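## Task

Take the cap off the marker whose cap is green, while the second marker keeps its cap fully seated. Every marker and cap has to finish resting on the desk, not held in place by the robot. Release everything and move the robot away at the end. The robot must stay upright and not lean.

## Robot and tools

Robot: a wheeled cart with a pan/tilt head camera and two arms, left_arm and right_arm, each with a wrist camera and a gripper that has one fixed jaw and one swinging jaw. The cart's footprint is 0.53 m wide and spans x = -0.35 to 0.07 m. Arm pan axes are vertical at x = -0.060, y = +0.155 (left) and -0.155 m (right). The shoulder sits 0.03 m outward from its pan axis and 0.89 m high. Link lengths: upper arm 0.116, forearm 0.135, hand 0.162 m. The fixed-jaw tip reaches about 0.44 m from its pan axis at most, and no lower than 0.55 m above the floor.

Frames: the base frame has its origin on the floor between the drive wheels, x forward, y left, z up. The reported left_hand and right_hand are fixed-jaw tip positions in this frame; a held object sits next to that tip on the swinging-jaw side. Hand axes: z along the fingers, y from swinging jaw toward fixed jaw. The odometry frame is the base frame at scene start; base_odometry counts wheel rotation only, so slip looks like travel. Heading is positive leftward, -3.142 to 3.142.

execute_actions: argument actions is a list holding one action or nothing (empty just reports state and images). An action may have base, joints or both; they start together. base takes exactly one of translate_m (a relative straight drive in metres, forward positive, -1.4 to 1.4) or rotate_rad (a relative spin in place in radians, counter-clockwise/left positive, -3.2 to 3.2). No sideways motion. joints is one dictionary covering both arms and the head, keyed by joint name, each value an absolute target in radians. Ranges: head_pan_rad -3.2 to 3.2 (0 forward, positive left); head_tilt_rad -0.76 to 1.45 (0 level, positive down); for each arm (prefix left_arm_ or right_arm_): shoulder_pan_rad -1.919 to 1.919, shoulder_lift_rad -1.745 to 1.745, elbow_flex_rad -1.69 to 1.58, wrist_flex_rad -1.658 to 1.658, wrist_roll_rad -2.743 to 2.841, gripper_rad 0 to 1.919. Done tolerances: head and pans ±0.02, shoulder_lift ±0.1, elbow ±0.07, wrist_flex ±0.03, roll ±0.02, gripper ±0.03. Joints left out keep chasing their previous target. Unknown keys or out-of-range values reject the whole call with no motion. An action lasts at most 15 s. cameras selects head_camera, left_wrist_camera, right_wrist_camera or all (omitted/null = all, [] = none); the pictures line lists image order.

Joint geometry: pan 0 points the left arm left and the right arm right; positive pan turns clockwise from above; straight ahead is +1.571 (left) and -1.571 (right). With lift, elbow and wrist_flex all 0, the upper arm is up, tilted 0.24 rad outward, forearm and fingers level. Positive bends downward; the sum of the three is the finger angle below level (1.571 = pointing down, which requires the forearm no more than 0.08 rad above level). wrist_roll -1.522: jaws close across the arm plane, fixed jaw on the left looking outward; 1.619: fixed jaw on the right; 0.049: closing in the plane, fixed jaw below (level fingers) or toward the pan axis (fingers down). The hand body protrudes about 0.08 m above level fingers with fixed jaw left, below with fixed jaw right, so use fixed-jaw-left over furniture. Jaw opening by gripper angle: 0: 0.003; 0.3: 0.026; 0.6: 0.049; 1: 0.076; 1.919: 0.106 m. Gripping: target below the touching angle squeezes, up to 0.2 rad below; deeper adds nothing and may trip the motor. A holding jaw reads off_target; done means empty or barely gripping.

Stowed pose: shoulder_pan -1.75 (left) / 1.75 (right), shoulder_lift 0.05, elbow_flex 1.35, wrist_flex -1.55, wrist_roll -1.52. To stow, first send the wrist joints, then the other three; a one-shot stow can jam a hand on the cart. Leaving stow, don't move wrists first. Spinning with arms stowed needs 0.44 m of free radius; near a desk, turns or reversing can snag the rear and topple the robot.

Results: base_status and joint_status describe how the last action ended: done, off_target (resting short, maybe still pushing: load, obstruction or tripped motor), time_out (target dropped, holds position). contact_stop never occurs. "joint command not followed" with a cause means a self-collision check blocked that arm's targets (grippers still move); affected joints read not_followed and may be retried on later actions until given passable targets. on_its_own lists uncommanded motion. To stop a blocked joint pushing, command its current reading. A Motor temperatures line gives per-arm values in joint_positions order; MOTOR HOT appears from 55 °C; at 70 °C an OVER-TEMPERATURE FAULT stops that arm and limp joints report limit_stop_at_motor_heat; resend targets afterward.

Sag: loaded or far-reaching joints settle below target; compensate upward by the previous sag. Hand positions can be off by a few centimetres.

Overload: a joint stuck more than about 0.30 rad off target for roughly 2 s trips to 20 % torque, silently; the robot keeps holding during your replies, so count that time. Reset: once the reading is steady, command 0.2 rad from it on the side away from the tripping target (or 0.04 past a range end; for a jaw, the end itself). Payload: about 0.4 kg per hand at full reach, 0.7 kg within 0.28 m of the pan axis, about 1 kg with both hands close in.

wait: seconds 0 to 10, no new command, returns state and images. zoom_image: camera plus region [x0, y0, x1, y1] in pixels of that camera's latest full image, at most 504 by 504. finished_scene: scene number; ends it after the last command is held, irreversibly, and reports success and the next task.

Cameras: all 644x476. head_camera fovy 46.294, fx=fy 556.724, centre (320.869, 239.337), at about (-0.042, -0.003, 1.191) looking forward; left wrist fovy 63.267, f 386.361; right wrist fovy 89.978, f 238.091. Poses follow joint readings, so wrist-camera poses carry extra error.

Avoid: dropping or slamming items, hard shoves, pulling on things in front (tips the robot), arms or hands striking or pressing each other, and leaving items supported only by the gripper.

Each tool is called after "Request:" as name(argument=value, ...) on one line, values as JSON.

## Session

Request:
execute_actions(actions=[])

Scene clock: 0.00 s.
Motor temperatures (°C, as the motors report them): left_arm=[30 32 30 30 32] | right_arm=[29 31 31 30 28]
base_odometry: x=+0.000 y=+0.000 heading=+0.000 (m, m, rad; odometry frame)
base_status: not commanded
joint_positions: head_pan_rad=-0.022 head_tilt_rad=-0.008 left_arm_shoulder_pan_rad=-1.728 left_arm_shoulder_lift_rad=-0.004 left_arm_elbow_flex_rad=+1.326 left_arm_wrist_flex_rad=-1.565 left_arm_wrist_roll_rad=-1.517 left_arm_gripper_rad=+1.920 right_arm_shoulder_pan_rad=+1.743 right_arm_shoulder_lift_rad=+0.079 right_arm_elbow_flex_rad=+1.354 right_arm_wrist_flex_rad=-1.449 right_arm_wrist_roll_rad=-1.530 right_arm_gripper_rad=+1.920
joint_status: not commanded
left_hand: x=-0.3078 y=+0.1078 z=+0.9156 quat_wxyz=(-0.060, -0.614, -0.050, +0.785) (m; base frame)
right_hand: x=-0.3090 y=-0.1195 z=+0.8734 quat_wxyz=(-0.059, +0.699, -0.063, -0.710) (m; base frame)
pictures: head_camera, left_wrist_camera, right_wrist_camera
camera_calibration (this result's frames):
head_camera: T_world_to_cam=[[-0.0690265, -0.997527, -0.0132391, 0.0100885], [-0.0501299, 0.0167223, -0.998603, 1.18721], [0.996355, -0.0682664, -0.0511602, 0.102744], [0, 0, 0, 1]] pos_world=[-0.0421577, -0.00277546, 1.19095]
left_wrist_camera: T_world_to_cam=[[-0.134355, 0.990101, 0.0406036, -0.184901], [0.311409, 0.0810861, -0.94681, 0.975651], [-0.94073, -0.114565, -0.319221, 0.0856598], [0, 0, 0, 1]] pos_world=[-0.248086, 0.113772, 0.958608]
right_wrist_camera: T_world_to_cam=[[0.181465, 0.982736, -0.0360494, 0.201828], [0.535113, -0.129433, -0.834806, 0.897498], [-0.825061, 0.132197, -0.549362, 0.306243], [0, 0, 0, 1]] pos_world=[-0.264218, -0.122663, 0.924751]
Images, in order (width x height): head_camera 644x476, left_wrist_camera 644x476, right_wrist_camera 644x476.

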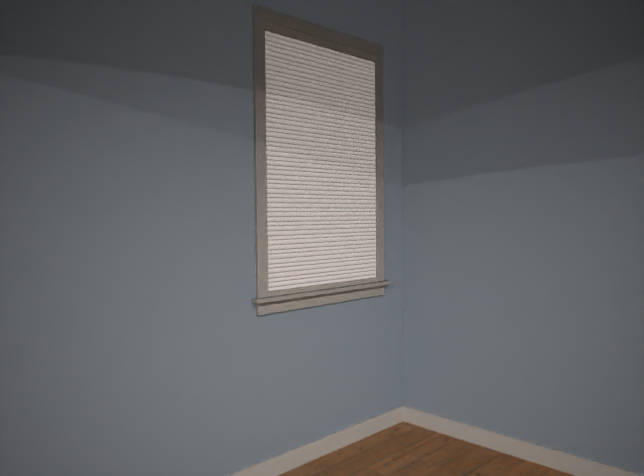

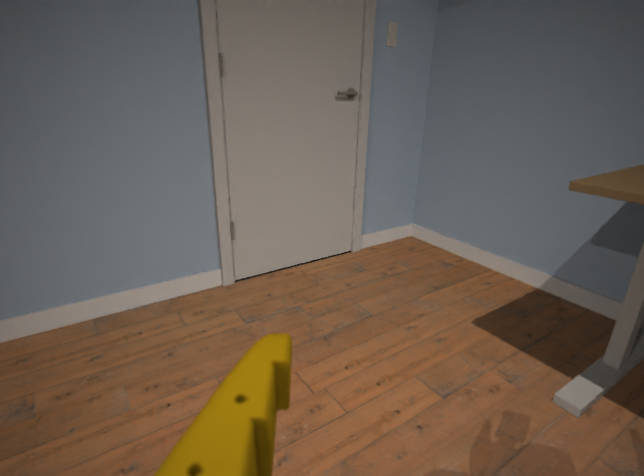

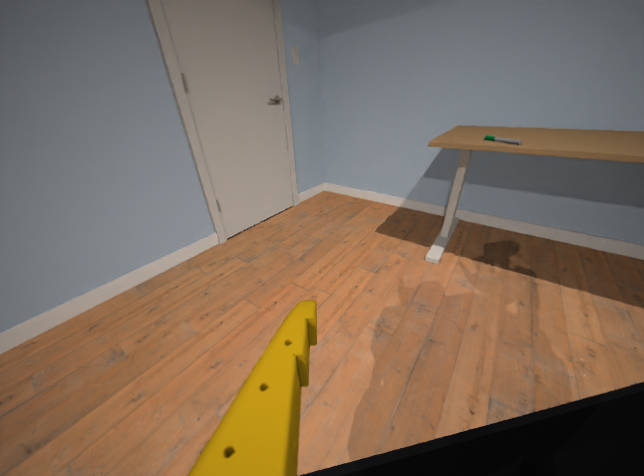

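Request:
execute_actions(actions=[{"base": {"rotate_rad": 2.38}, "joints": {"head_tilt_rad": 0.38, "left_arm_shoulder_pan_rad": 1.5, "left_arm_shoulder_lift_rad": 0.1, "left_arm_elbow_flex_rad": 0.3, "right_arm_shoulder_pan_rad": -1.5, "right_arm_shoulder_lift_rad": 0.1, "right_arm_elbow_flex_rad": 0.3}}], cameras=["head_camera"])

Scene clock: 57.20 s.
Motor temperatures (°C, as the motors report them): left_arm=[30 32 30 30 32] | right_arm=[29 31 31 30 28]
base_odometry: x=-0.001 y=+0.000 heading=+2.379 (m, m, rad; odometry frame)
base_status: done
joint_positions: head_pan_rad=-0.022 head_tilt_rad=+0.373 left_arm_shoulder_pan_rad=+1.491 left_arm_shoulder_lift_rad=+0.111 left_arm_elbow_flex_rad=+0.335 left_arm_wrist_flex_rad=-1.565 left_arm_wrist_roll_rad=-1.517 left_arm_gripper_rad=+1.920 right_arm_shoulder_pan_rad=-1.494 right_arm_shoulder_lift_rad=+0.110 right_arm_elbow_flex_rad=+0.334 right_arm_wrist_flex_rad=-1.449 right_arm_wrist_roll_rad=-1.530 right_arm_gripper_rad=+1.920
joint_status: all done
left_hand: x=+0.2035 y=+0.1837 z=+1.0936 quat_wxyz=(+0.974, -0.009, +0.224, +0.036) (m; base frame)
right_hand: x=+0.2206 y=-0.1690 z=+1.0850 quat_wxyz=(+0.960, +0.012, +0.279, -0.033) (m; base frame)
pictures: head_camera
camera_calibration (this result's frames):
head_camera: T_world_to_cam=[[-0.070576, -0.997493, 0.00521462, -0.0112246], [-0.418284, 0.0248484, -0.907976, 1.0656], [0.90557, -0.0662626, -0.418989, 0.521848], [0, 0, 0, 1]] pos_world=[-0.0276383, -0.00309594, 1.18625]
Images, in order (width x height): head_camera 644x476.

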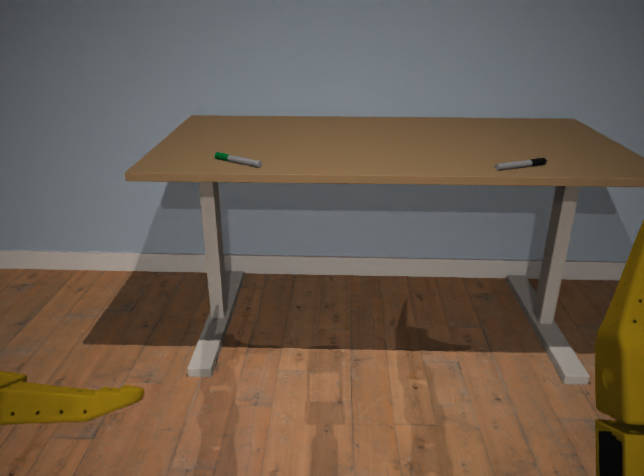

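Request:
zoom_image(camera="head_camera", region=[110, 100, 330, 200])

Request:
zoom_image(camera="head_camera", region=[424, 100, 644, 200])

Region (110, 100, 330, 200) of head_camera's 644x476 image, scaled by 2.291; it fills the top 229 rows of this view, and the rest is white.

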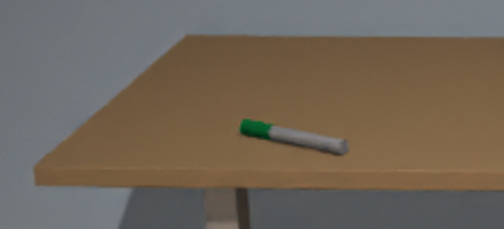

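Region (424, 100, 644, 200) of head_camera's 644x476 image, scaled by 2.291; it fills the top 229 rows of this view, and the rest is white.

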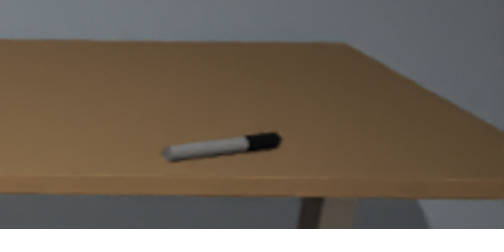

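Request:
execute_actions(actions=[{"base": {"rotate_rad": 0.137}, "joints": {"head_tilt_rad": 0.6, "left_arm_shoulder_pan_rad": 1.55, "left_arm_shoulder_lift_rad": 0.35, "left_arm_elbow_flex_rad": -0.4, "left_arm_wrist_flex_rad": 1.15, "left_arm_wrist_roll_rad": 0.315, "left_arm_gripper_rad": 0.66, "right_arm_shoulder_pan_rad": -1.6, "right_arm_shoulder_lift_rad": 0.35, "right_arm_elbow_flex_rad": -0.3, "right_arm_wrist_flex_rad": 1.3, "right_arm_wrist_roll_rad": 2.25, "right_arm_gripper_rad": 0.62}}], cameras=["head_camera"])

Scene clock: 156.13 s.
Motor temperatures (°C, as the motors report them): left_arm=[30 32 30 30 32] | right_arm=[29 31 31 30 28]
base_odometry: x=+0.000 y=+0.000 heading=+2.517 (m, m, rad; odometry frame)
base_status: done
joint_positions: head_pan_rad=-0.022 head_tilt_rad=+0.594 left_arm_shoulder_pan_rad=+1.542 left_arm_shoulder_lift_rad=+0.373 left_arm_elbow_flex_rad=-0.363 left_arm_wrist_flex_rad=+1.143 left_arm_wrist_roll_rad=+0.306 left_arm_gripper_rad=+0.667 right_arm_shoulder_pan_rad=-1.595 right_arm_shoulder_lift_rad=+0.368 right_arm_elbow_flex_rad=-0.268 right_arm_wrist_flex_rad=+1.294 right_arm_wrist_roll_rad=+2.242 right_arm_gripper_rad=+0.627
joint_status: all done
left_hand: x=+0.2306 y=+0.1610 z=+0.8426 quat_wxyz=(+0.129, -0.783, +0.586, -0.162) (m; base frame)
right_hand: x=+0.2047 y=-0.1551 z=+0.8235 quat_wxyz=(-0.026, -0.944, -0.317, -0.084) (m; base frame)
pictures: head_camera
camera_calibration (this result's frames):
head_camera: T_world_to_cam=[[-0.0682561, -0.997544, 0.0157208, -0.0232082], [-0.606937, 0.0290127, -0.79422, 0.9258], [0.791813, -0.0637519, -0.607427, 0.733393], [0, 0, 0, 1]] pos_world=[-0.0203919, -0.00325589, 1.18114]
Images, in order (width x height): head_camera 644x476.

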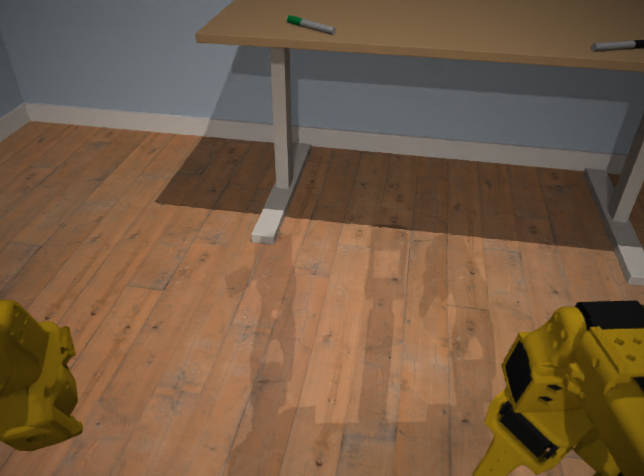

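Request:
zoom_image(camera="head_camera", region=[190, 0, 410, 80])

Region (190, 0, 410, 80) of head_camera's 644x476 image, scaled by 2.291; it fills the top 183 rows of this view, and the rest is white.

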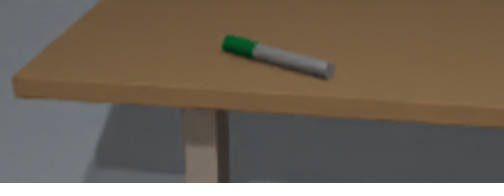

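Request:
execute_actions(actions=[{"base": {"translate_m": 0.9}, "joints": {"head_tilt_rad": 0.72}}], cameras=["head_camera"])

Scene clock: 167.37 s.
Motor temperatures (°C, as the motors report them): left_arm=[30 32 30 30 32] | right_arm=[29 31 31 30 28]
base_odometry: x=-0.731 y=+0.526 heading=+2.516 (m, m, rad; odometry frame)
base_status: done
joint_positions: head_pan_rad=-0.022 head_tilt_rad=+0.715 left_arm_shoulder_pan_rad=+1.542 left_arm_shoulder_lift_rad=+0.373 left_arm_elbow_flex_rad=-0.363 left_arm_wrist_flex_rad=+1.143 left_arm_wrist_roll_rad=+0.306 left_arm_gripper_rad=+0.667 right_arm_shoulder_pan_rad=-1.595 right_arm_shoulder_lift_rad=+0.368 right_arm_elbow_flex_rad=-0.268 right_arm_wrist_flex_rad=+1.294 right_arm_wrist_roll_rad=+2.242 right_arm_gripper_rad=+0.627
joint_status: all done
left_hand: x=+0.2306 y=+0.1610 z=+0.8426 quat_wxyz=(+0.129, -0.783, +0.586, -0.162) (m; base frame)
right_hand: x=+0.2047 y=-0.1551 z=+0.8235 quat_wxyz=(-0.026, -0.944, -0.317, -0.084) (m; base frame)
pictures: head_camera
camera_calibration (this result's frames):
head_camera: T_world_to_cam=[[-0.0660304, -0.997593, 0.0211658, -0.0293708], [-0.698019, 0.031023, -0.715407, 0.830805], [0.713028, -0.0620128, -0.698387, 0.834386], [0, 0, 0, 1]] pos_world=[-0.0169621, -0.00333159, 1.17771]
Images, in order (width x height): head_camera 644x476.

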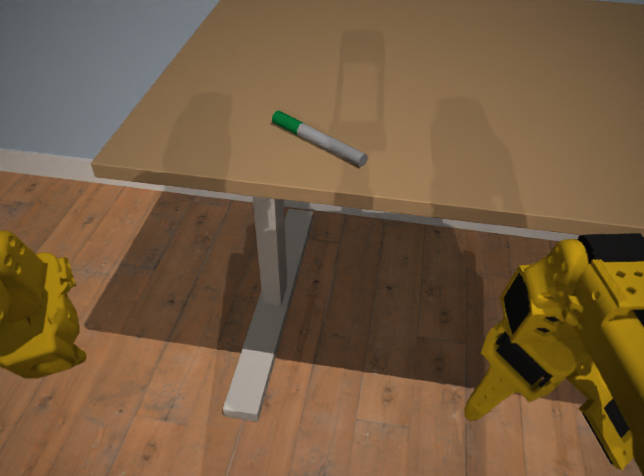

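Request:
zoom_image(camera="head_camera", region=[80, 90, 420, 250])

Region (80, 90, 420, 250) of head_camera's 644x476 image, scaled by 1.482; it fills the top 237 rows of this view, and the rest is white.

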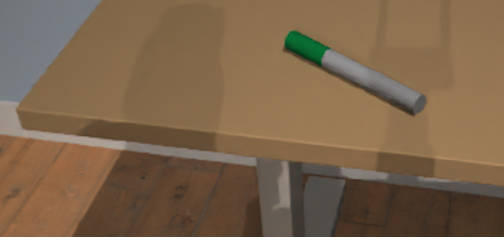

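Request:
execute_actions(actions=[{"base": {"translate_m": 0.385}, "joints": {"head_tilt_rad": 1.0, "right_arm_shoulder_pan_rad": -1.895, "right_arm_shoulder_lift_rad": 0.57, "right_arm_elbow_flex_rad": -0.255, "right_arm_wrist_flex_rad": 0.902, "right_arm_wrist_roll_rad": 2.16}}])

Scene clock: 208.23 s.
Motor temperatures (°C, as the motors report them): left_arm=[30 32 31 30 32] | right_arm=[29 31 32 30 28]
base_odometry: x=-1.043 y=+0.751 heading=+2.515 (m, m, rad; odometry frame)
base_status: done
joint_positions: head_pan_rad=-0.022 head_tilt_rad=+0.995 left_arm_shoulder_pan_rad=+1.542 left_arm_shoulder_lift_rad=+0.373 left_arm_elbow_flex_rad=-0.363 left_arm_wrist_flex_rad=+1.143 left_arm_wrist_roll_rad=+0.306 left_arm_gripper_rad=+0.667 right_arm_shoulder_pan_rad=-1.888 right_arm_shoulder_lift_rad=+0.587 right_arm_elbow_flex_rad=-0.254 right_arm_wrist_flex_rad=+0.911 right_arm_wrist_roll_rad=+2.167 right_arm_gripper_rad=+0.627
joint_status: all done
left_hand: x=+0.2306 y=+0.1610 z=+0.8426 quat_wxyz=(+0.129, -0.783, +0.586, -0.162) (m; base frame)
right_hand: x=+0.2280 y=-0.0677 z=+0.7823 quat_wxyz=(-0.019, -0.896, -0.413, -0.162) (m; base frame)
pictures: head_camera, left_wrist_camera, right_wrist_camera
camera_calibration (this result's frames):
head_camera: T_world_to_cam=[[-0.0584532, -0.99776, 0.0325194, -0.0420826], [-0.868727, 0.034791, -0.494068, 0.568021], [0.49183, -0.0571303, -0.868815, 1.02015], [0, 0, 0, 1]] pos_world=[-0.0107459, -0.0034688, 1.16833]
left_wrist_camera: T_world_to_cam=[[0.860258, 0.317077, 0.399271, -0.585516], [0.0239591, -0.807378, 0.589548, -0.350636], [0.509295, -0.497598, -0.702151, 0.624853], [0, 0, 0, 1]] pos_world=[0.193862, 0.213484, 0.879237]
right_wrist_camera: T_world_to_cam=[[-0.720583, 0.677157, -0.149061, 0.323538], [0.350919, 0.54158, 0.763902, -0.622473], [0.59801, 0.498146, -0.62788, 0.454149], [0, 0, 0, 1]] pos_world=[0.179988, -0.1082, 0.808887]
Images, in order (width x height): head_camera 644x476, left_wrist_camera 644x476, right_wrist_camera 644x476.

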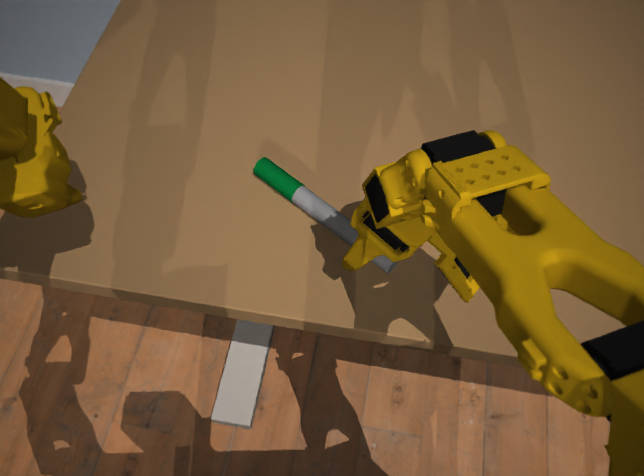

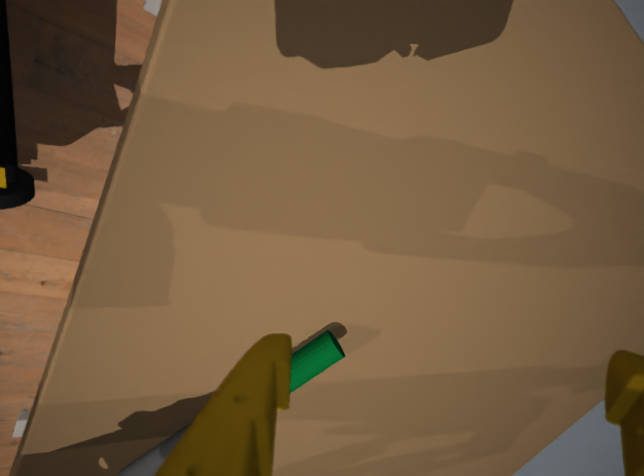

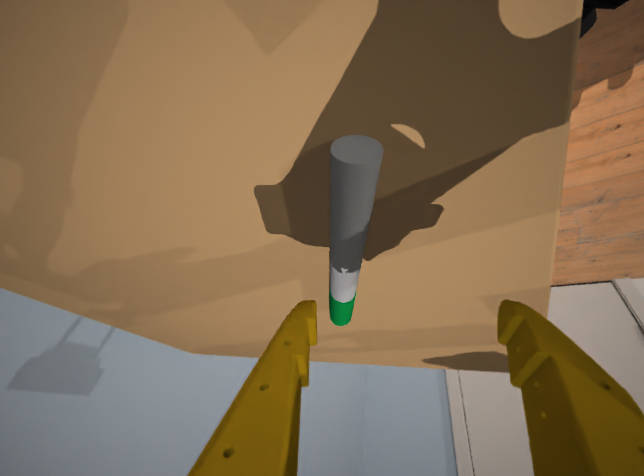

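Request:
zoom_image(camera="right_wrist_camera", region=[250, 120, 470, 340])

Region (250, 120, 470, 340) of right_wrist_camera's 644x476 image, scaled by 2.291.

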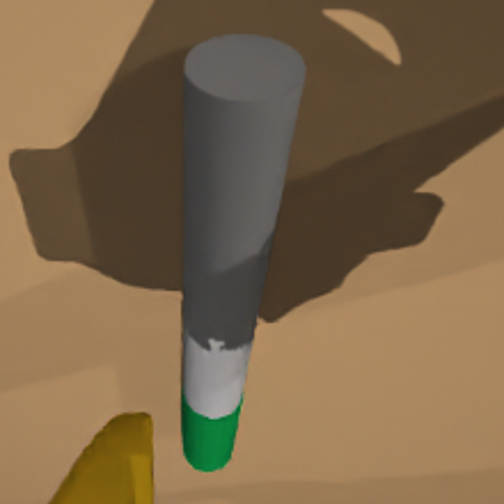

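Request:
execute_actions(actions=[{"joints": {"right_arm_shoulder_pan_rad": -1.904, "right_arm_shoulder_lift_rad": 0.817, "right_arm_elbow_flex_rad": -0.42, "right_arm_wrist_flex_rad": 0.784, "right_arm_gripper_rad": 0.45}}], cameras=["head_camera", "right_wrist_camera"])

Scene clock: 255.70 s.
Motor temperatures (°C, as the motors report them): left_arm=[30 32 31 30 32] | right_arm=[29 31 32 30 28]
base_odometry: x=-1.043 y=+0.751 heading=+2.515 (m, m, rad; odometry frame)
base_status: not commanded
joint_positions: head_pan_rad=-0.022 head_tilt_rad=+0.995 left_arm_shoulder_pan_rad=+1.542 left_arm_shoulder_lift_rad=+0.373 left_arm_elbow_flex_rad=-0.363 left_arm_wrist_flex_rad=+1.143 left_arm_wrist_roll_rad=+0.306 left_arm_gripper_rad=+0.667 right_arm_shoulder_pan_rad=-1.897 right_arm_shoulder_lift_rad=+0.837 right_arm_elbow_flex_rad=-0.387 right_arm_wrist_flex_rad=+0.794 right_arm_wrist_roll_rad=+2.167 right_arm_gripper_rad=+0.457
joint_status: all done
left_hand: x=+0.2306 y=+0.1610 z=+0.8426 quat_wxyz=(+0.129, -0.783, +0.586, -0.162) (m; base frame)
right_hand: x=+0.2378 y=-0.0614 z=+0.7439 quat_wxyz=(-0.018, -0.894, -0.417, -0.162) (m; base frame)
pictures: head_camera, right_wrist_camera
camera_calibration (this result's frames):
head_camera: T_world_to_cam=[[-0.0584532, -0.99776, 0.0325194, -0.0420826], [-0.868727, 0.034791, -0.494068, 0.568021], [0.49183, -0.0571303, -0.868815, 1.02015], [0, 0, 0, 1]] pos_world=[-0.0107459, -0.0034688, 1.16833]
right_wrist_camera: T_world_to_cam=[[-0.726784, 0.670496, -0.149061, 0.321737], [0.34592, 0.544787, 0.763902, -0.598599], [0.5934, 0.503629, -0.62788, 0.422481], [0, 0, 0, 1]] pos_world=[0.190201, -0.102388, 0.770498]
Images, in order (width x height): head_camera 644x476, right_wrist_camera 644x476.

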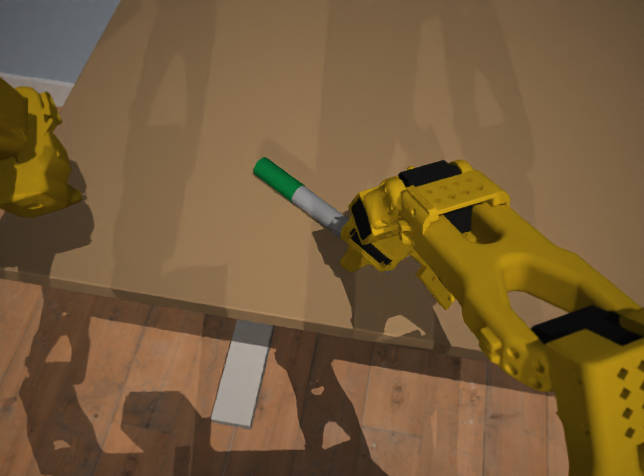

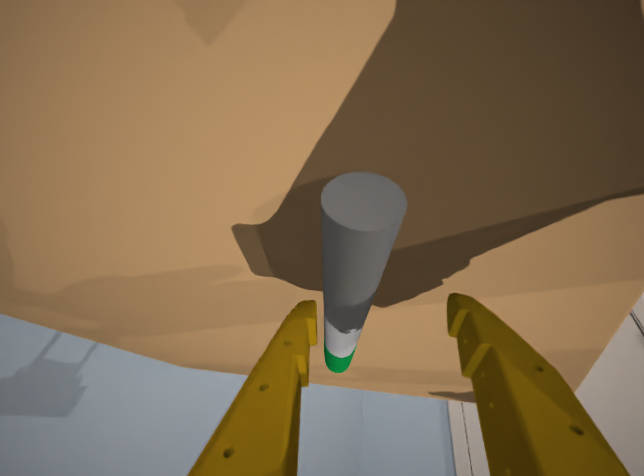

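I'll check the current state before the final descent.

Request:
execute_actions(actions=[])

Scene clock: 264.27 s.
Motor temperatures (°C, as the motors report them): left_arm=[30 32 31 30 32] | right_arm=[29 31 32 30 28]
base_odometry: x=-1.043 y=+0.751 heading=+2.515 (m, m, rad; odometry frame)
base_status: not commanded
joint_positions: head_pan_rad=-0.022 head_tilt_rad=+0.995 left_arm_shoulder_pan_rad=+1.542 left_arm_shoulder_lift_rad=+0.373 left_arm_elbow_flex_rad=-0.363 left_arm_wrist_flex_rad=+1.143 left_arm_wrist_roll_rad=+0.306 left_arm_gripper_rad=+0.667 right_arm_shoulder_pan_rad=-1.897 right_arm_shoulder_lift_rad=+0.837 right_arm_elbow_flex_rad=-0.387 right_arm_wrist_flex_rad=+0.794 right_arm_wrist_roll_rad=+2.167 right_arm_gripper_rad=+0.457
joint_status: all done
left_hand: x=+0.2306 y=+0.1610 z=+0.8426 quat_wxyz=(+0.129, -0.783, +0.586, -0.162) (m; base frame)
right_hand: x=+0.2378 y=-0.0614 z=+0.7439 quat_wxyz=(-0.018, -0.894, -0.417, -0.162) (m; base frame)
pictures: head_camera, left_wrist_camera, right_wrist_camera
camera_calibration (this result's frames):
head_camera: T_world_to_cam=[[-0.0584533, -0.99776, 0.0325194, -0.0420826], [-0.868727, 0.034791, -0.494068, 0.568021], [0.49183, -0.0571304, -0.868815, 1.02015], [0, 0, 0, 1]] pos_world=[-0.0107459, -0.00346881, 1.16833]
left_wrist_camera: T_world_to_cam=[[0.860258, 0.317077, 0.399271, -0.585516], [0.0239591, -0.807378, 0.589548, -0.350636], [0.509295, -0.497598, -0.702151, 0.624853], [0, 0, 0, 1]] pos_world=[0.193862, 0.213484, 0.879237]
right_wrist_camera: T_world_to_cam=[[-0.726784, 0.670496, -0.149061, 0.321737], [0.34592, 0.544787, 0.763902, -0.598599], [0.5934, 0.503629, -0.62788, 0.422481], [0, 0, 0, 1]] pos_world=[0.190201, -0.102388, 0.770498]
Images, in order (width x height): head_camera 644x476, left_wrist_camera 644x476, right_wrist_camera 644x476.

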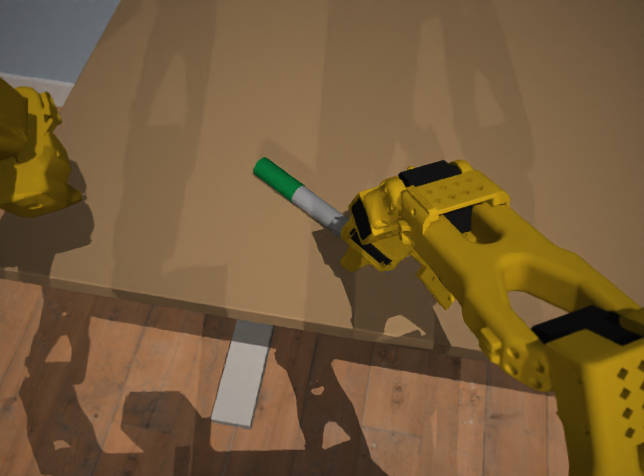

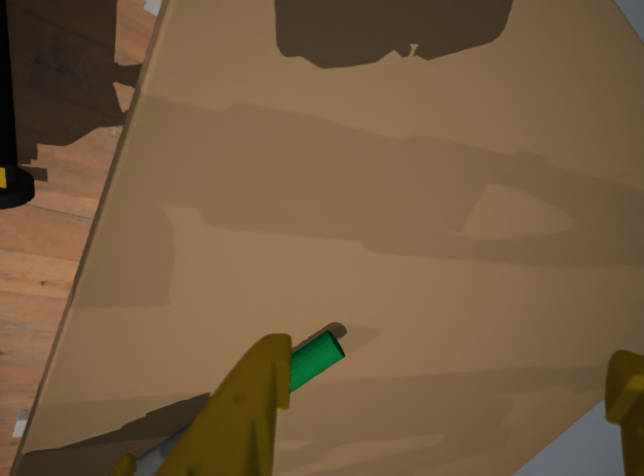

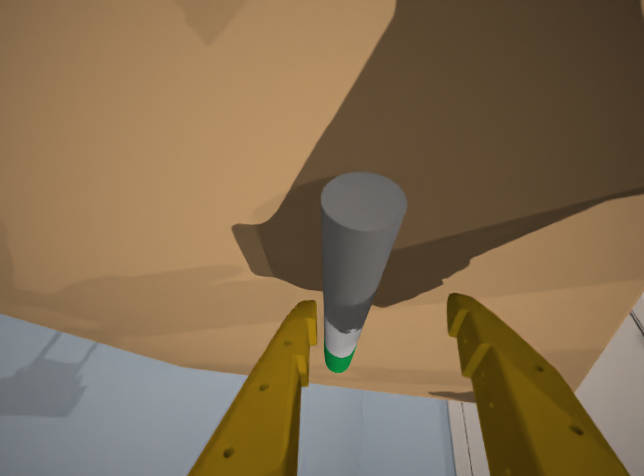

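Request:
zoom_image(camera="right_wrist_camera", region=[240, 140, 520, 420])

Region (240, 140, 520, 420) of right_wrist_camera's 644x476 image, scaled by 1.800.

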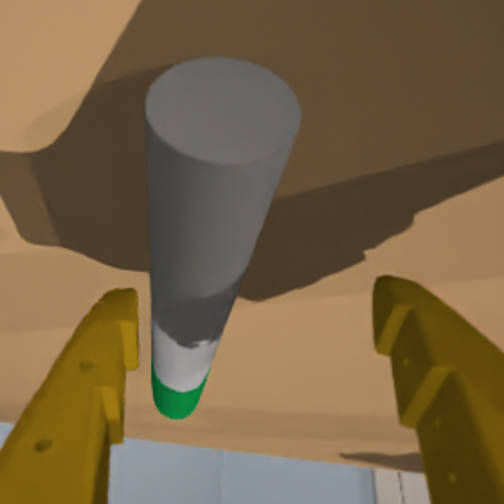

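Request:
execute_actions(actions=[{"joints": {"right_arm_shoulder_lift_rad": 0.955, "right_arm_elbow_flex_rad": -0.54, "right_arm_wrist_flex_rad": 0.767, "right_arm_gripper_rad": 0.37}}], cameras=["head_camera", "right_wrist_camera"])

Scene clock: 281.73 s.
Motor temperatures (°C, as the motors report them): left_arm=[30 32 31 30 32] | right_arm=[29 31 32 30 28]
base_odometry: x=-1.043 y=+0.751 heading=+2.515 (m, m, rad; odometry frame)
base_status: not commanded
joint_positions: head_pan_rad=-0.022 head_tilt_rad=+0.995 left_arm_shoulder_pan_rad=+1.542 left_arm_shoulder_lift_rad=+0.373 left_arm_elbow_flex_rad=-0.363 left_arm_wrist_flex_rad=+1.143 left_arm_wrist_roll_rad=+0.306 left_arm_gripper_rad=+0.667 right_arm_shoulder_pan_rad=-1.897 right_arm_shoulder_lift_rad=+0.969 right_arm_elbow_flex_rad=-0.511 right_arm_wrist_flex_rad=+0.777 right_arm_wrist_roll_rad=+2.167 right_arm_gripper_rad=+0.377
joint_status: all done
left_hand: x=+0.2306 y=+0.1610 z=+0.8426 quat_wxyz=(+0.129, -0.783, +0.586, -0.162) (m; base frame)
right_hand: x=+0.2447 y=-0.0591 z=+0.7296 quat_wxyz=(-0.018, -0.893, -0.417, -0.166) (m; base frame)
pictures: head_camera, right_wrist_camera
camera_calibration (this result's frames):
head_camera: T_world_to_cam=[[-0.0584529, -0.99776, 0.0325195, -0.0420828], [-0.868729, 0.0347909, -0.494064, 0.568016], [0.491826, -0.0571302, -0.868817, 1.02015], [0, 0, 0, 1]] pos_world=[-0.0107458, -0.0034688, 1.16833]
right_wrist_camera: T_world_to_cam=[[-0.725466, 0.670942, -0.153414, 0.325911], [0.33924, 0.542527, 0.768493, -0.593116], [0.598845, 0.505471, -0.621195, 0.402109], [0, 0, 0, 1]] pos_world=[0.196845, -0.10014, 0.755593]
Images, in order (width x height): head_camera 644x476, right_wrist_camera 644x476.

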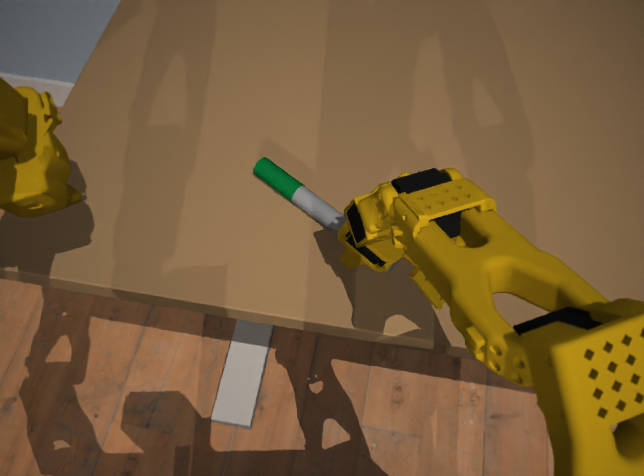

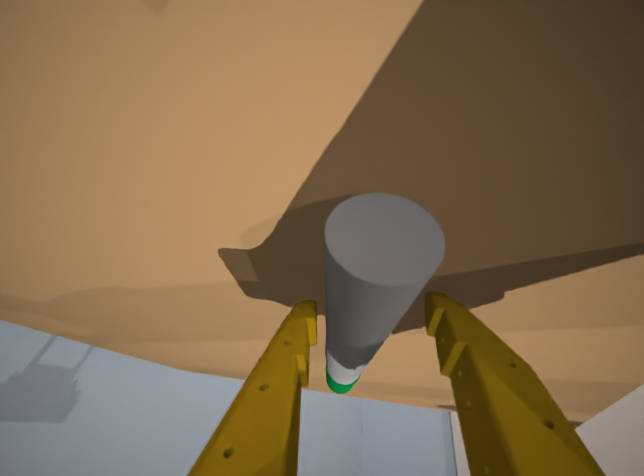

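Request:
zoom_image(camera="right_wrist_camera", region=[260, 160, 500, 400])

Request:
zoom_image(camera="head_camera", region=[240, 130, 460, 310])

Region (260, 160, 500, 400) of right_wrist_camera's 644x476 image, scaled by 2.100.

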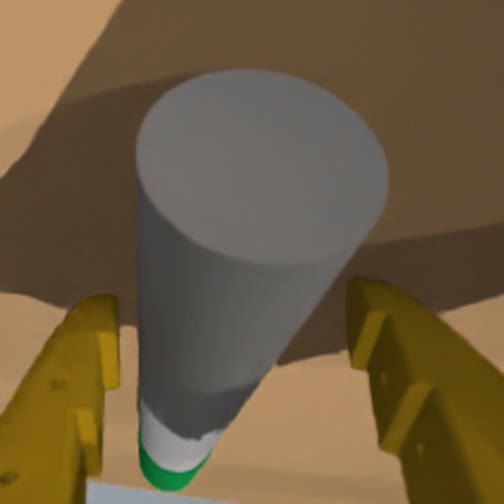

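Region (240, 130, 460, 310) of head_camera's 644x476 image, scaled by 2.291; it fills the top 412 rows of this view, and the rest is white.

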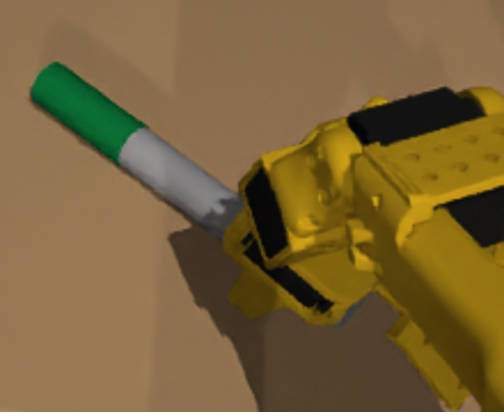

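Request:
execute_actions(actions=[{"joints": {"right_arm_shoulder_lift_rad": 0.968, "right_arm_gripper_rad": 0.35}}], cameras=["right_wrist_camera"])

Scene clock: 296.13 s.
Motor temperatures (°C, as the motors report them): left_arm=[30 32 31 30 32] | right_arm=[29 31 32 30 28]
base_odometry: x=-1.043 y=+0.751 heading=+2.515 (m, m, rad; odometry frame)
base_status: not commanded
joint_positions: head_pan_rad=-0.022 head_tilt_rad=+0.995 left_arm_shoulder_pan_rad=+1.542 left_arm_shoulder_lift_rad=+0.373 left_arm_elbow_flex_rad=-0.363 left_arm_wrist_flex_rad=+1.143 left_arm_wrist_roll_rad=+0.306 left_arm_gripper_rad=+0.667 right_arm_shoulder_pan_rad=-1.900 right_arm_shoulder_lift_rad=+0.975 right_arm_elbow_flex_rad=-0.516 right_arm_wrist_flex_rad=+0.777 right_arm_wrist_roll_rad=+2.167 right_arm_gripper_rad=+0.358
joint_status: all done
left_hand: x=+0.2306 y=+0.1610 z=+0.8426 quat_wxyz=(+0.129, -0.783, +0.586, -0.162) (m; base frame)
right_hand: x=+0.2443 y=-0.0582 z=+0.7286 quat_wxyz=(-0.018, -0.893, -0.419, -0.165) (m; base frame)
pictures: right_wrist_camera
camera_calibration (this result's frames):
right_wrist_camera: T_world_to_cam=[[-0.727743, 0.668637, -0.152689, 0.324787], [0.338688, 0.543946, 0.767732, -0.591993], [0.596389, 0.506998, -0.622313, 0.40278], [0, 0, 0, 1]] pos_world=[0.196649, -0.0993615, 0.754739]
Images, in order (width x height): right_wrist_camera 644x476.

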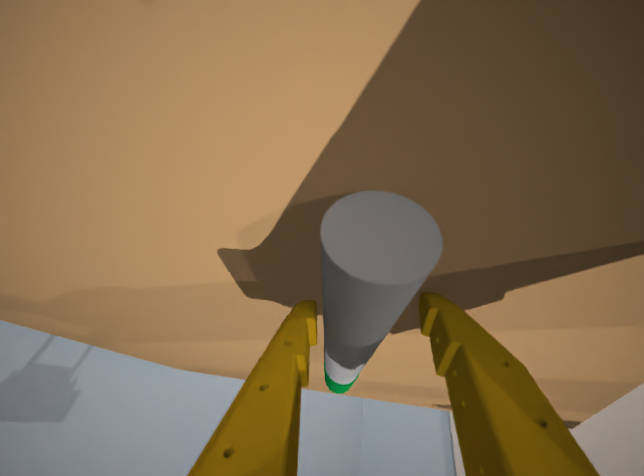

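Request:
execute_actions(actions=[{"joints": {"right_arm_gripper_rad": 0.02}}], cameras=["head_camera", "right_wrist_camera"])

Scene clock: 298.50 s.
Motor temperatures (°C, as the motors report them): left_arm=[30 32 31 30 32] | right_arm=[29 31 32 30 28]
base_odometry: x=-1.043 y=+0.751 heading=+2.515 (m, m, rad; odometry frame)
base_status: not commanded
joint_positions: head_pan_rad=-0.022 head_tilt_rad=+0.995 left_arm_shoulder_pan_rad=+1.542 left_arm_shoulder_lift_rad=+0.373 left_arm_elbow_flex_rad=-0.363 left_arm_wrist_flex_rad=+1.143 left_arm_wrist_roll_rad=+0.306 left_arm_gripper_rad=+0.667 right_arm_shoulder_pan_rad=-1.900 right_arm_shoulder_lift_rad=+0.983 right_arm_elbow_flex_rad=-0.516 right_arm_wrist_flex_rad=+0.776 right_arm_wrist_roll_rad=+2.167 right_arm_gripper_rad=+0.206
joint_status: right_arm_gripper_rad off_target (ended at +0.206, target +0.020)
left_hand: x=+0.2306 y=+0.1610 z=+0.8426 quat_wxyz=(+0.129, -0.783, +0.586, -0.162) (m; base frame)
right_hand: x=+0.2433 y=-0.0585 z=+0.7265 quat_wxyz=(-0.018, -0.893, -0.419, -0.162) (m; base frame)
pictures: head_camera, right_wrist_camera
camera_calibration (this result's frames):
head_camera: T_world_to_cam=[[-0.058453, -0.99776, 0.0325195, -0.0420828], [-0.868729, 0.034791, -0.494064, 0.568017], [0.491826, -0.0571302, -0.868817, 1.02015], [0, 0, 0, 1]] pos_world=[-0.0107458, -0.0034688, 1.16833]
right_wrist_camera: T_world_to_cam=[[-0.728621, 0.668337, -0.149788, 0.322057], [0.343137, 0.545466, 0.764672, -0.588612], [0.592763, 0.505759, -0.62677, 0.406267], [0, 0, 0, 1]] pos_world=[0.195812, -0.0996476, 0.752971]
Images, in order (width x height): head_camera 644x476, right_wrist_camera 644x476.

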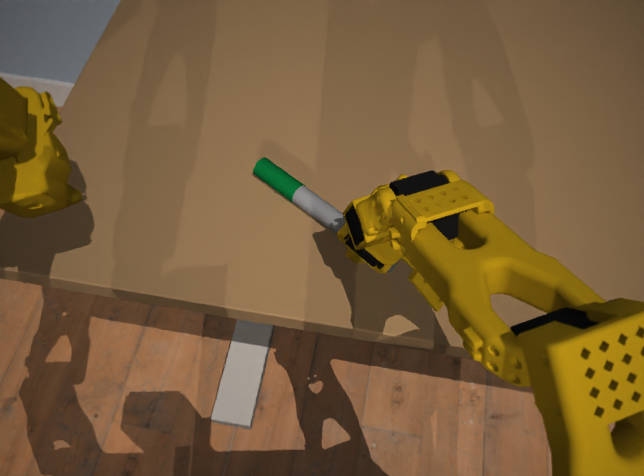

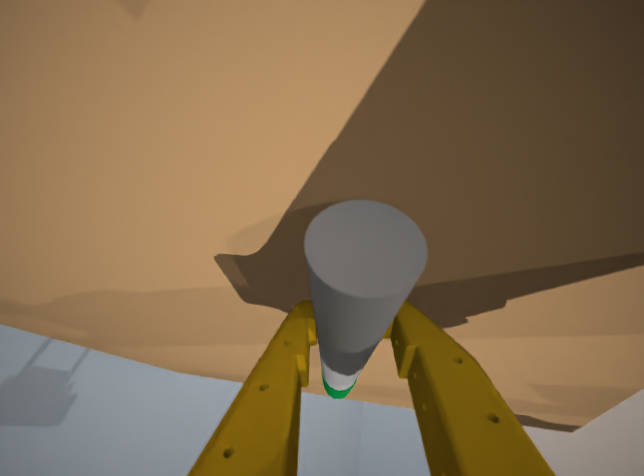

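Request:
zoom_image(camera="right_wrist_camera", region=[260, 180, 480, 400])

Region (260, 180, 480, 400) of right_wrist_camera's 644x476 image, scaled by 2.291.

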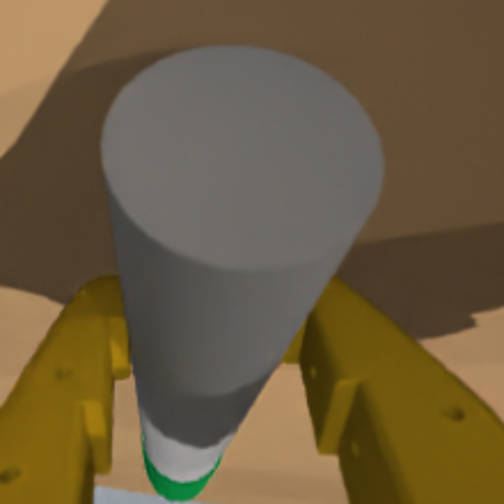

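Request:
execute_actions(actions=[{"joints": {"right_arm_shoulder_lift_rad": 0.59, "right_arm_wrist_roll_rad": 2.838, "head_tilt_rad": 0.93}}])

Scene clock: 394.17 s.
Motor temperatures (°C, as the motors report them): left_arm=[30 32 31 30 32] | right_arm=[29 31 32 30 28]
base_odometry: x=-1.043 y=+0.751 heading=+2.515 (m, m, rad; odometry frame)
base_status: not commanded
joint_positions: head_pan_rad=-0.022 head_tilt_rad=+0.945 left_arm_shoulder_pan_rad=+1.542 left_arm_shoulder_lift_rad=+0.373 left_arm_elbow_flex_rad=-0.363 left_arm_wrist_flex_rad=+1.143 left_arm_wrist_roll_rad=+0.306 left_arm_gripper_rad=+0.667 right_arm_shoulder_pan_rad=-1.900 right_arm_shoulder_lift_rad=+0.659 right_arm_elbow_flex_rad=-0.516 right_arm_wrist_flex_rad=+0.776 right_arm_wrist_roll_rad=+2.825 right_arm_gripper_rad=+0.206
joint_status: all done
joint sent to its limit — the command would take right_arm_wrist_roll_rad past its upper limit, so that joint was sent only as far as its limit.
left_hand: x=+0.2306 y=+0.1610 z=+0.8426 quat_wxyz=(+0.129, -0.783, +0.586, -0.162) (m; base frame)
right_hand: x=+0.2807 y=-0.0415 z=+0.8287 quat_wxyz=(-0.136, -0.682, -0.658, -0.290) (m; base frame)
pictures: head_camera, left_wrist_camera, right_wrist_camera
camera_calibration (this result's frames):
head_camera: T_world_to_cam=[[-0.0600381, -0.997725, 0.0306516, -0.0400073], [-0.842858, 0.03422, -0.537048, 0.618706], [0.534777, -0.0580783, -0.842995, 0.992451], [0, 0, 0, 1]] pos_world=[-0.0116607, -0.00344861, 1.17013]
left_wrist_camera: T_world_to_cam=[[0.860258, 0.317077, 0.399271, -0.585516], [0.0239591, -0.807378, 0.589548, -0.350636], [0.509295, -0.497598, -0.702151, 0.624853], [0, 0, 0, 1]] pos_world=[0.193862, 0.213484, 0.879237]
right_wrist_camera: T_world_to_cam=[[-0.824836, 0.123083, -0.551812, 0.690715], [-0.32647, 0.693158, 0.642612, -0.393595], [0.461587, 0.710199, -0.531558, 0.405971], [0, 0, 0, 1]] pos_world=[0.253839, -0.100512, 0.84987]
Images, in order (width x height): head_camera 644x476, left_wrist_camera 644x476, right_wrist_camera 644x476.

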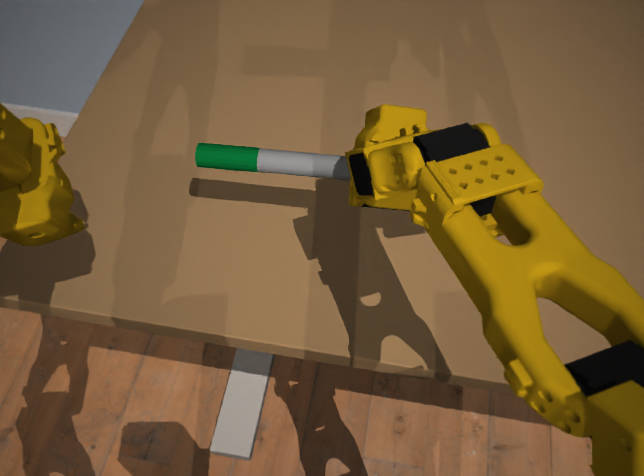

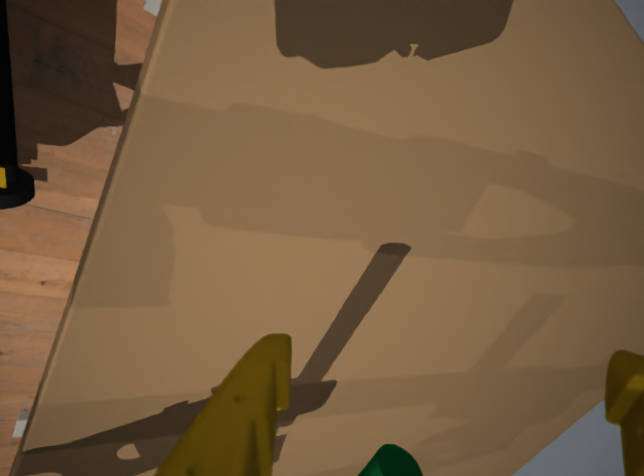

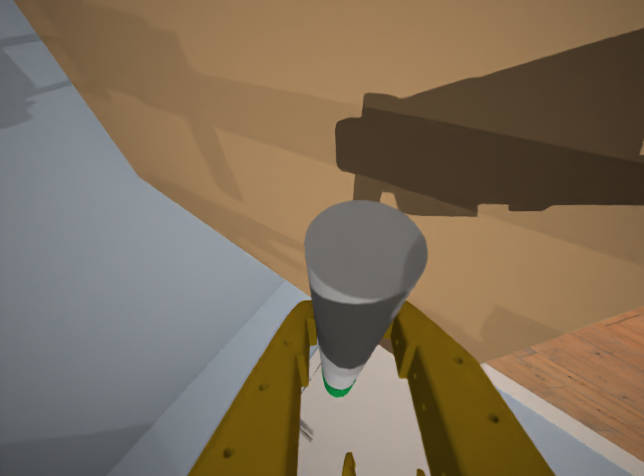

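Request:
execute_actions(actions=[{"joints": {"right_arm_shoulder_lift_rad": 0.58, "right_arm_elbow_flex_rad": -0.069, "right_arm_wrist_flex_rad": 0.351, "left_arm_shoulder_pan_rad": 1.64, "left_arm_shoulder_lift_rad": 0.541, "left_arm_elbow_flex_rad": -0.335, "left_arm_wrist_flex_rad": 0.698, "left_arm_wrist_roll_rad": 0.175, "left_arm_gripper_rad": 0.5, "head_tilt_rad": 0.97}}])

Scene clock: 433.07 s.
Motor temperatures (°C, as the motors report them): left_arm=[30 32 31 30 32] | right_arm=[29 31 32 30 28]
base_odometry: x=-1.043 y=+0.751 heading=+2.515 (m, m, rad; odometry frame)
base_status: not commanded
joint_positions: head_pan_rad=-0.022 head_tilt_rad=+0.965 left_arm_shoulder_pan_rad=+1.631 left_arm_shoulder_lift_rad=+0.563 left_arm_elbow_flex_rad=-0.332 left_arm_wrist_flex_rad=+0.713 left_arm_wrist_roll_rad=+0.184 left_arm_gripper_rad=+0.507 right_arm_shoulder_pan_rad=-1.900 right_arm_shoulder_lift_rad=+0.648 right_arm_elbow_flex_rad=-0.065 right_arm_wrist_flex_rad=+0.364 right_arm_wrist_roll_rad=+2.825 right_arm_gripper_rad=+0.206
joint_status: all done
left_hand: x=+0.2738 y=+0.1334 z=+0.8137 quat_wxyz=(+0.196, -0.698, +0.647, -0.238) (m; base frame)
right_hand: x=+0.2587 y=-0.0490 z=+0.7708 quat_wxyz=(-0.130, -0.685, -0.661, -0.277) (m; base frame)
pictures: head_camera, left_wrist_camera, right_wrist_camera
camera_calibration (this result's frames):
head_camera: T_world_to_cam=[[-0.0594164, -0.997739, 0.031407, -0.0408475], [-0.853446, 0.0344537, -0.520041, 0.598634], [0.517783, -0.0577031, -0.853564, 1.00382], [0, 0, 0, 1]] pos_world=[-0.0112846, -0.00345691, 1.16942]
left_wrist_camera: T_world_to_cam=[[0.799488, 0.126575, 0.587194, -0.713262], [-0.251544, -0.817157, 0.518632, -0.222444], [0.545476, -0.562346, -0.621469, 0.501954], [0, 0, 0, 1]] pos_world=[0.240486, 0.190782, 0.846139]
right_wrist_camera: T_world_to_cam=[[-0.839755, 0.117984, -0.529992, 0.62838], [-0.308716, 0.699226, 0.644808, -0.364372], [0.446661, 0.705098, -0.550755, 0.409099], [0, 0, 0, 1]] pos_world=[0.232469, -0.107816, 0.7933]
Images, in order (width x height): head_camera 644x476, left_wrist_camera 644x476, right_wrist_camera 644x476.

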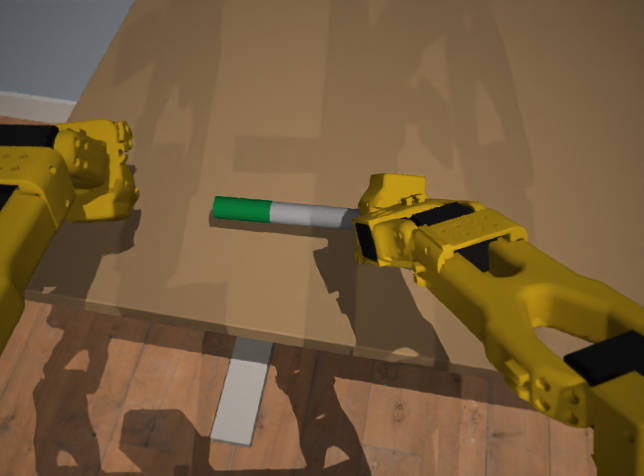

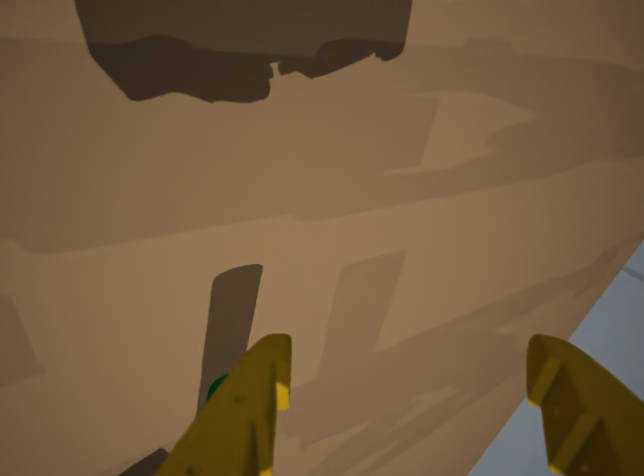

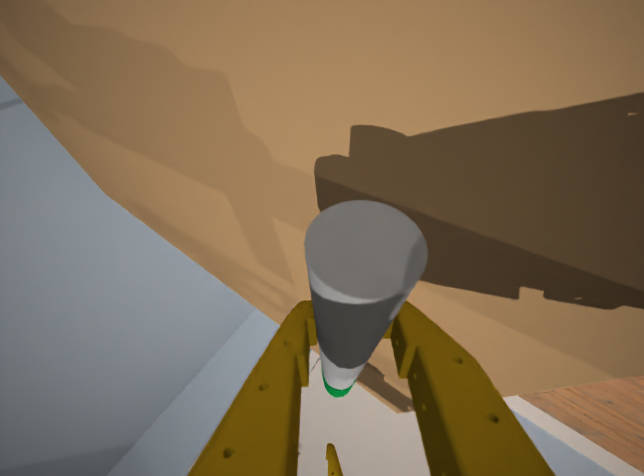

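Request:
zoom_image(camera="left_wrist_camera", region=[150, 300, 326, 476])

Region (150, 300, 326, 476) of left_wrist_camera's 644x476 image, scaled by 2.864.

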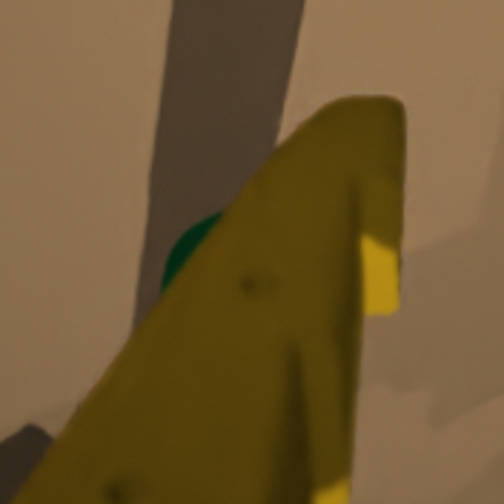

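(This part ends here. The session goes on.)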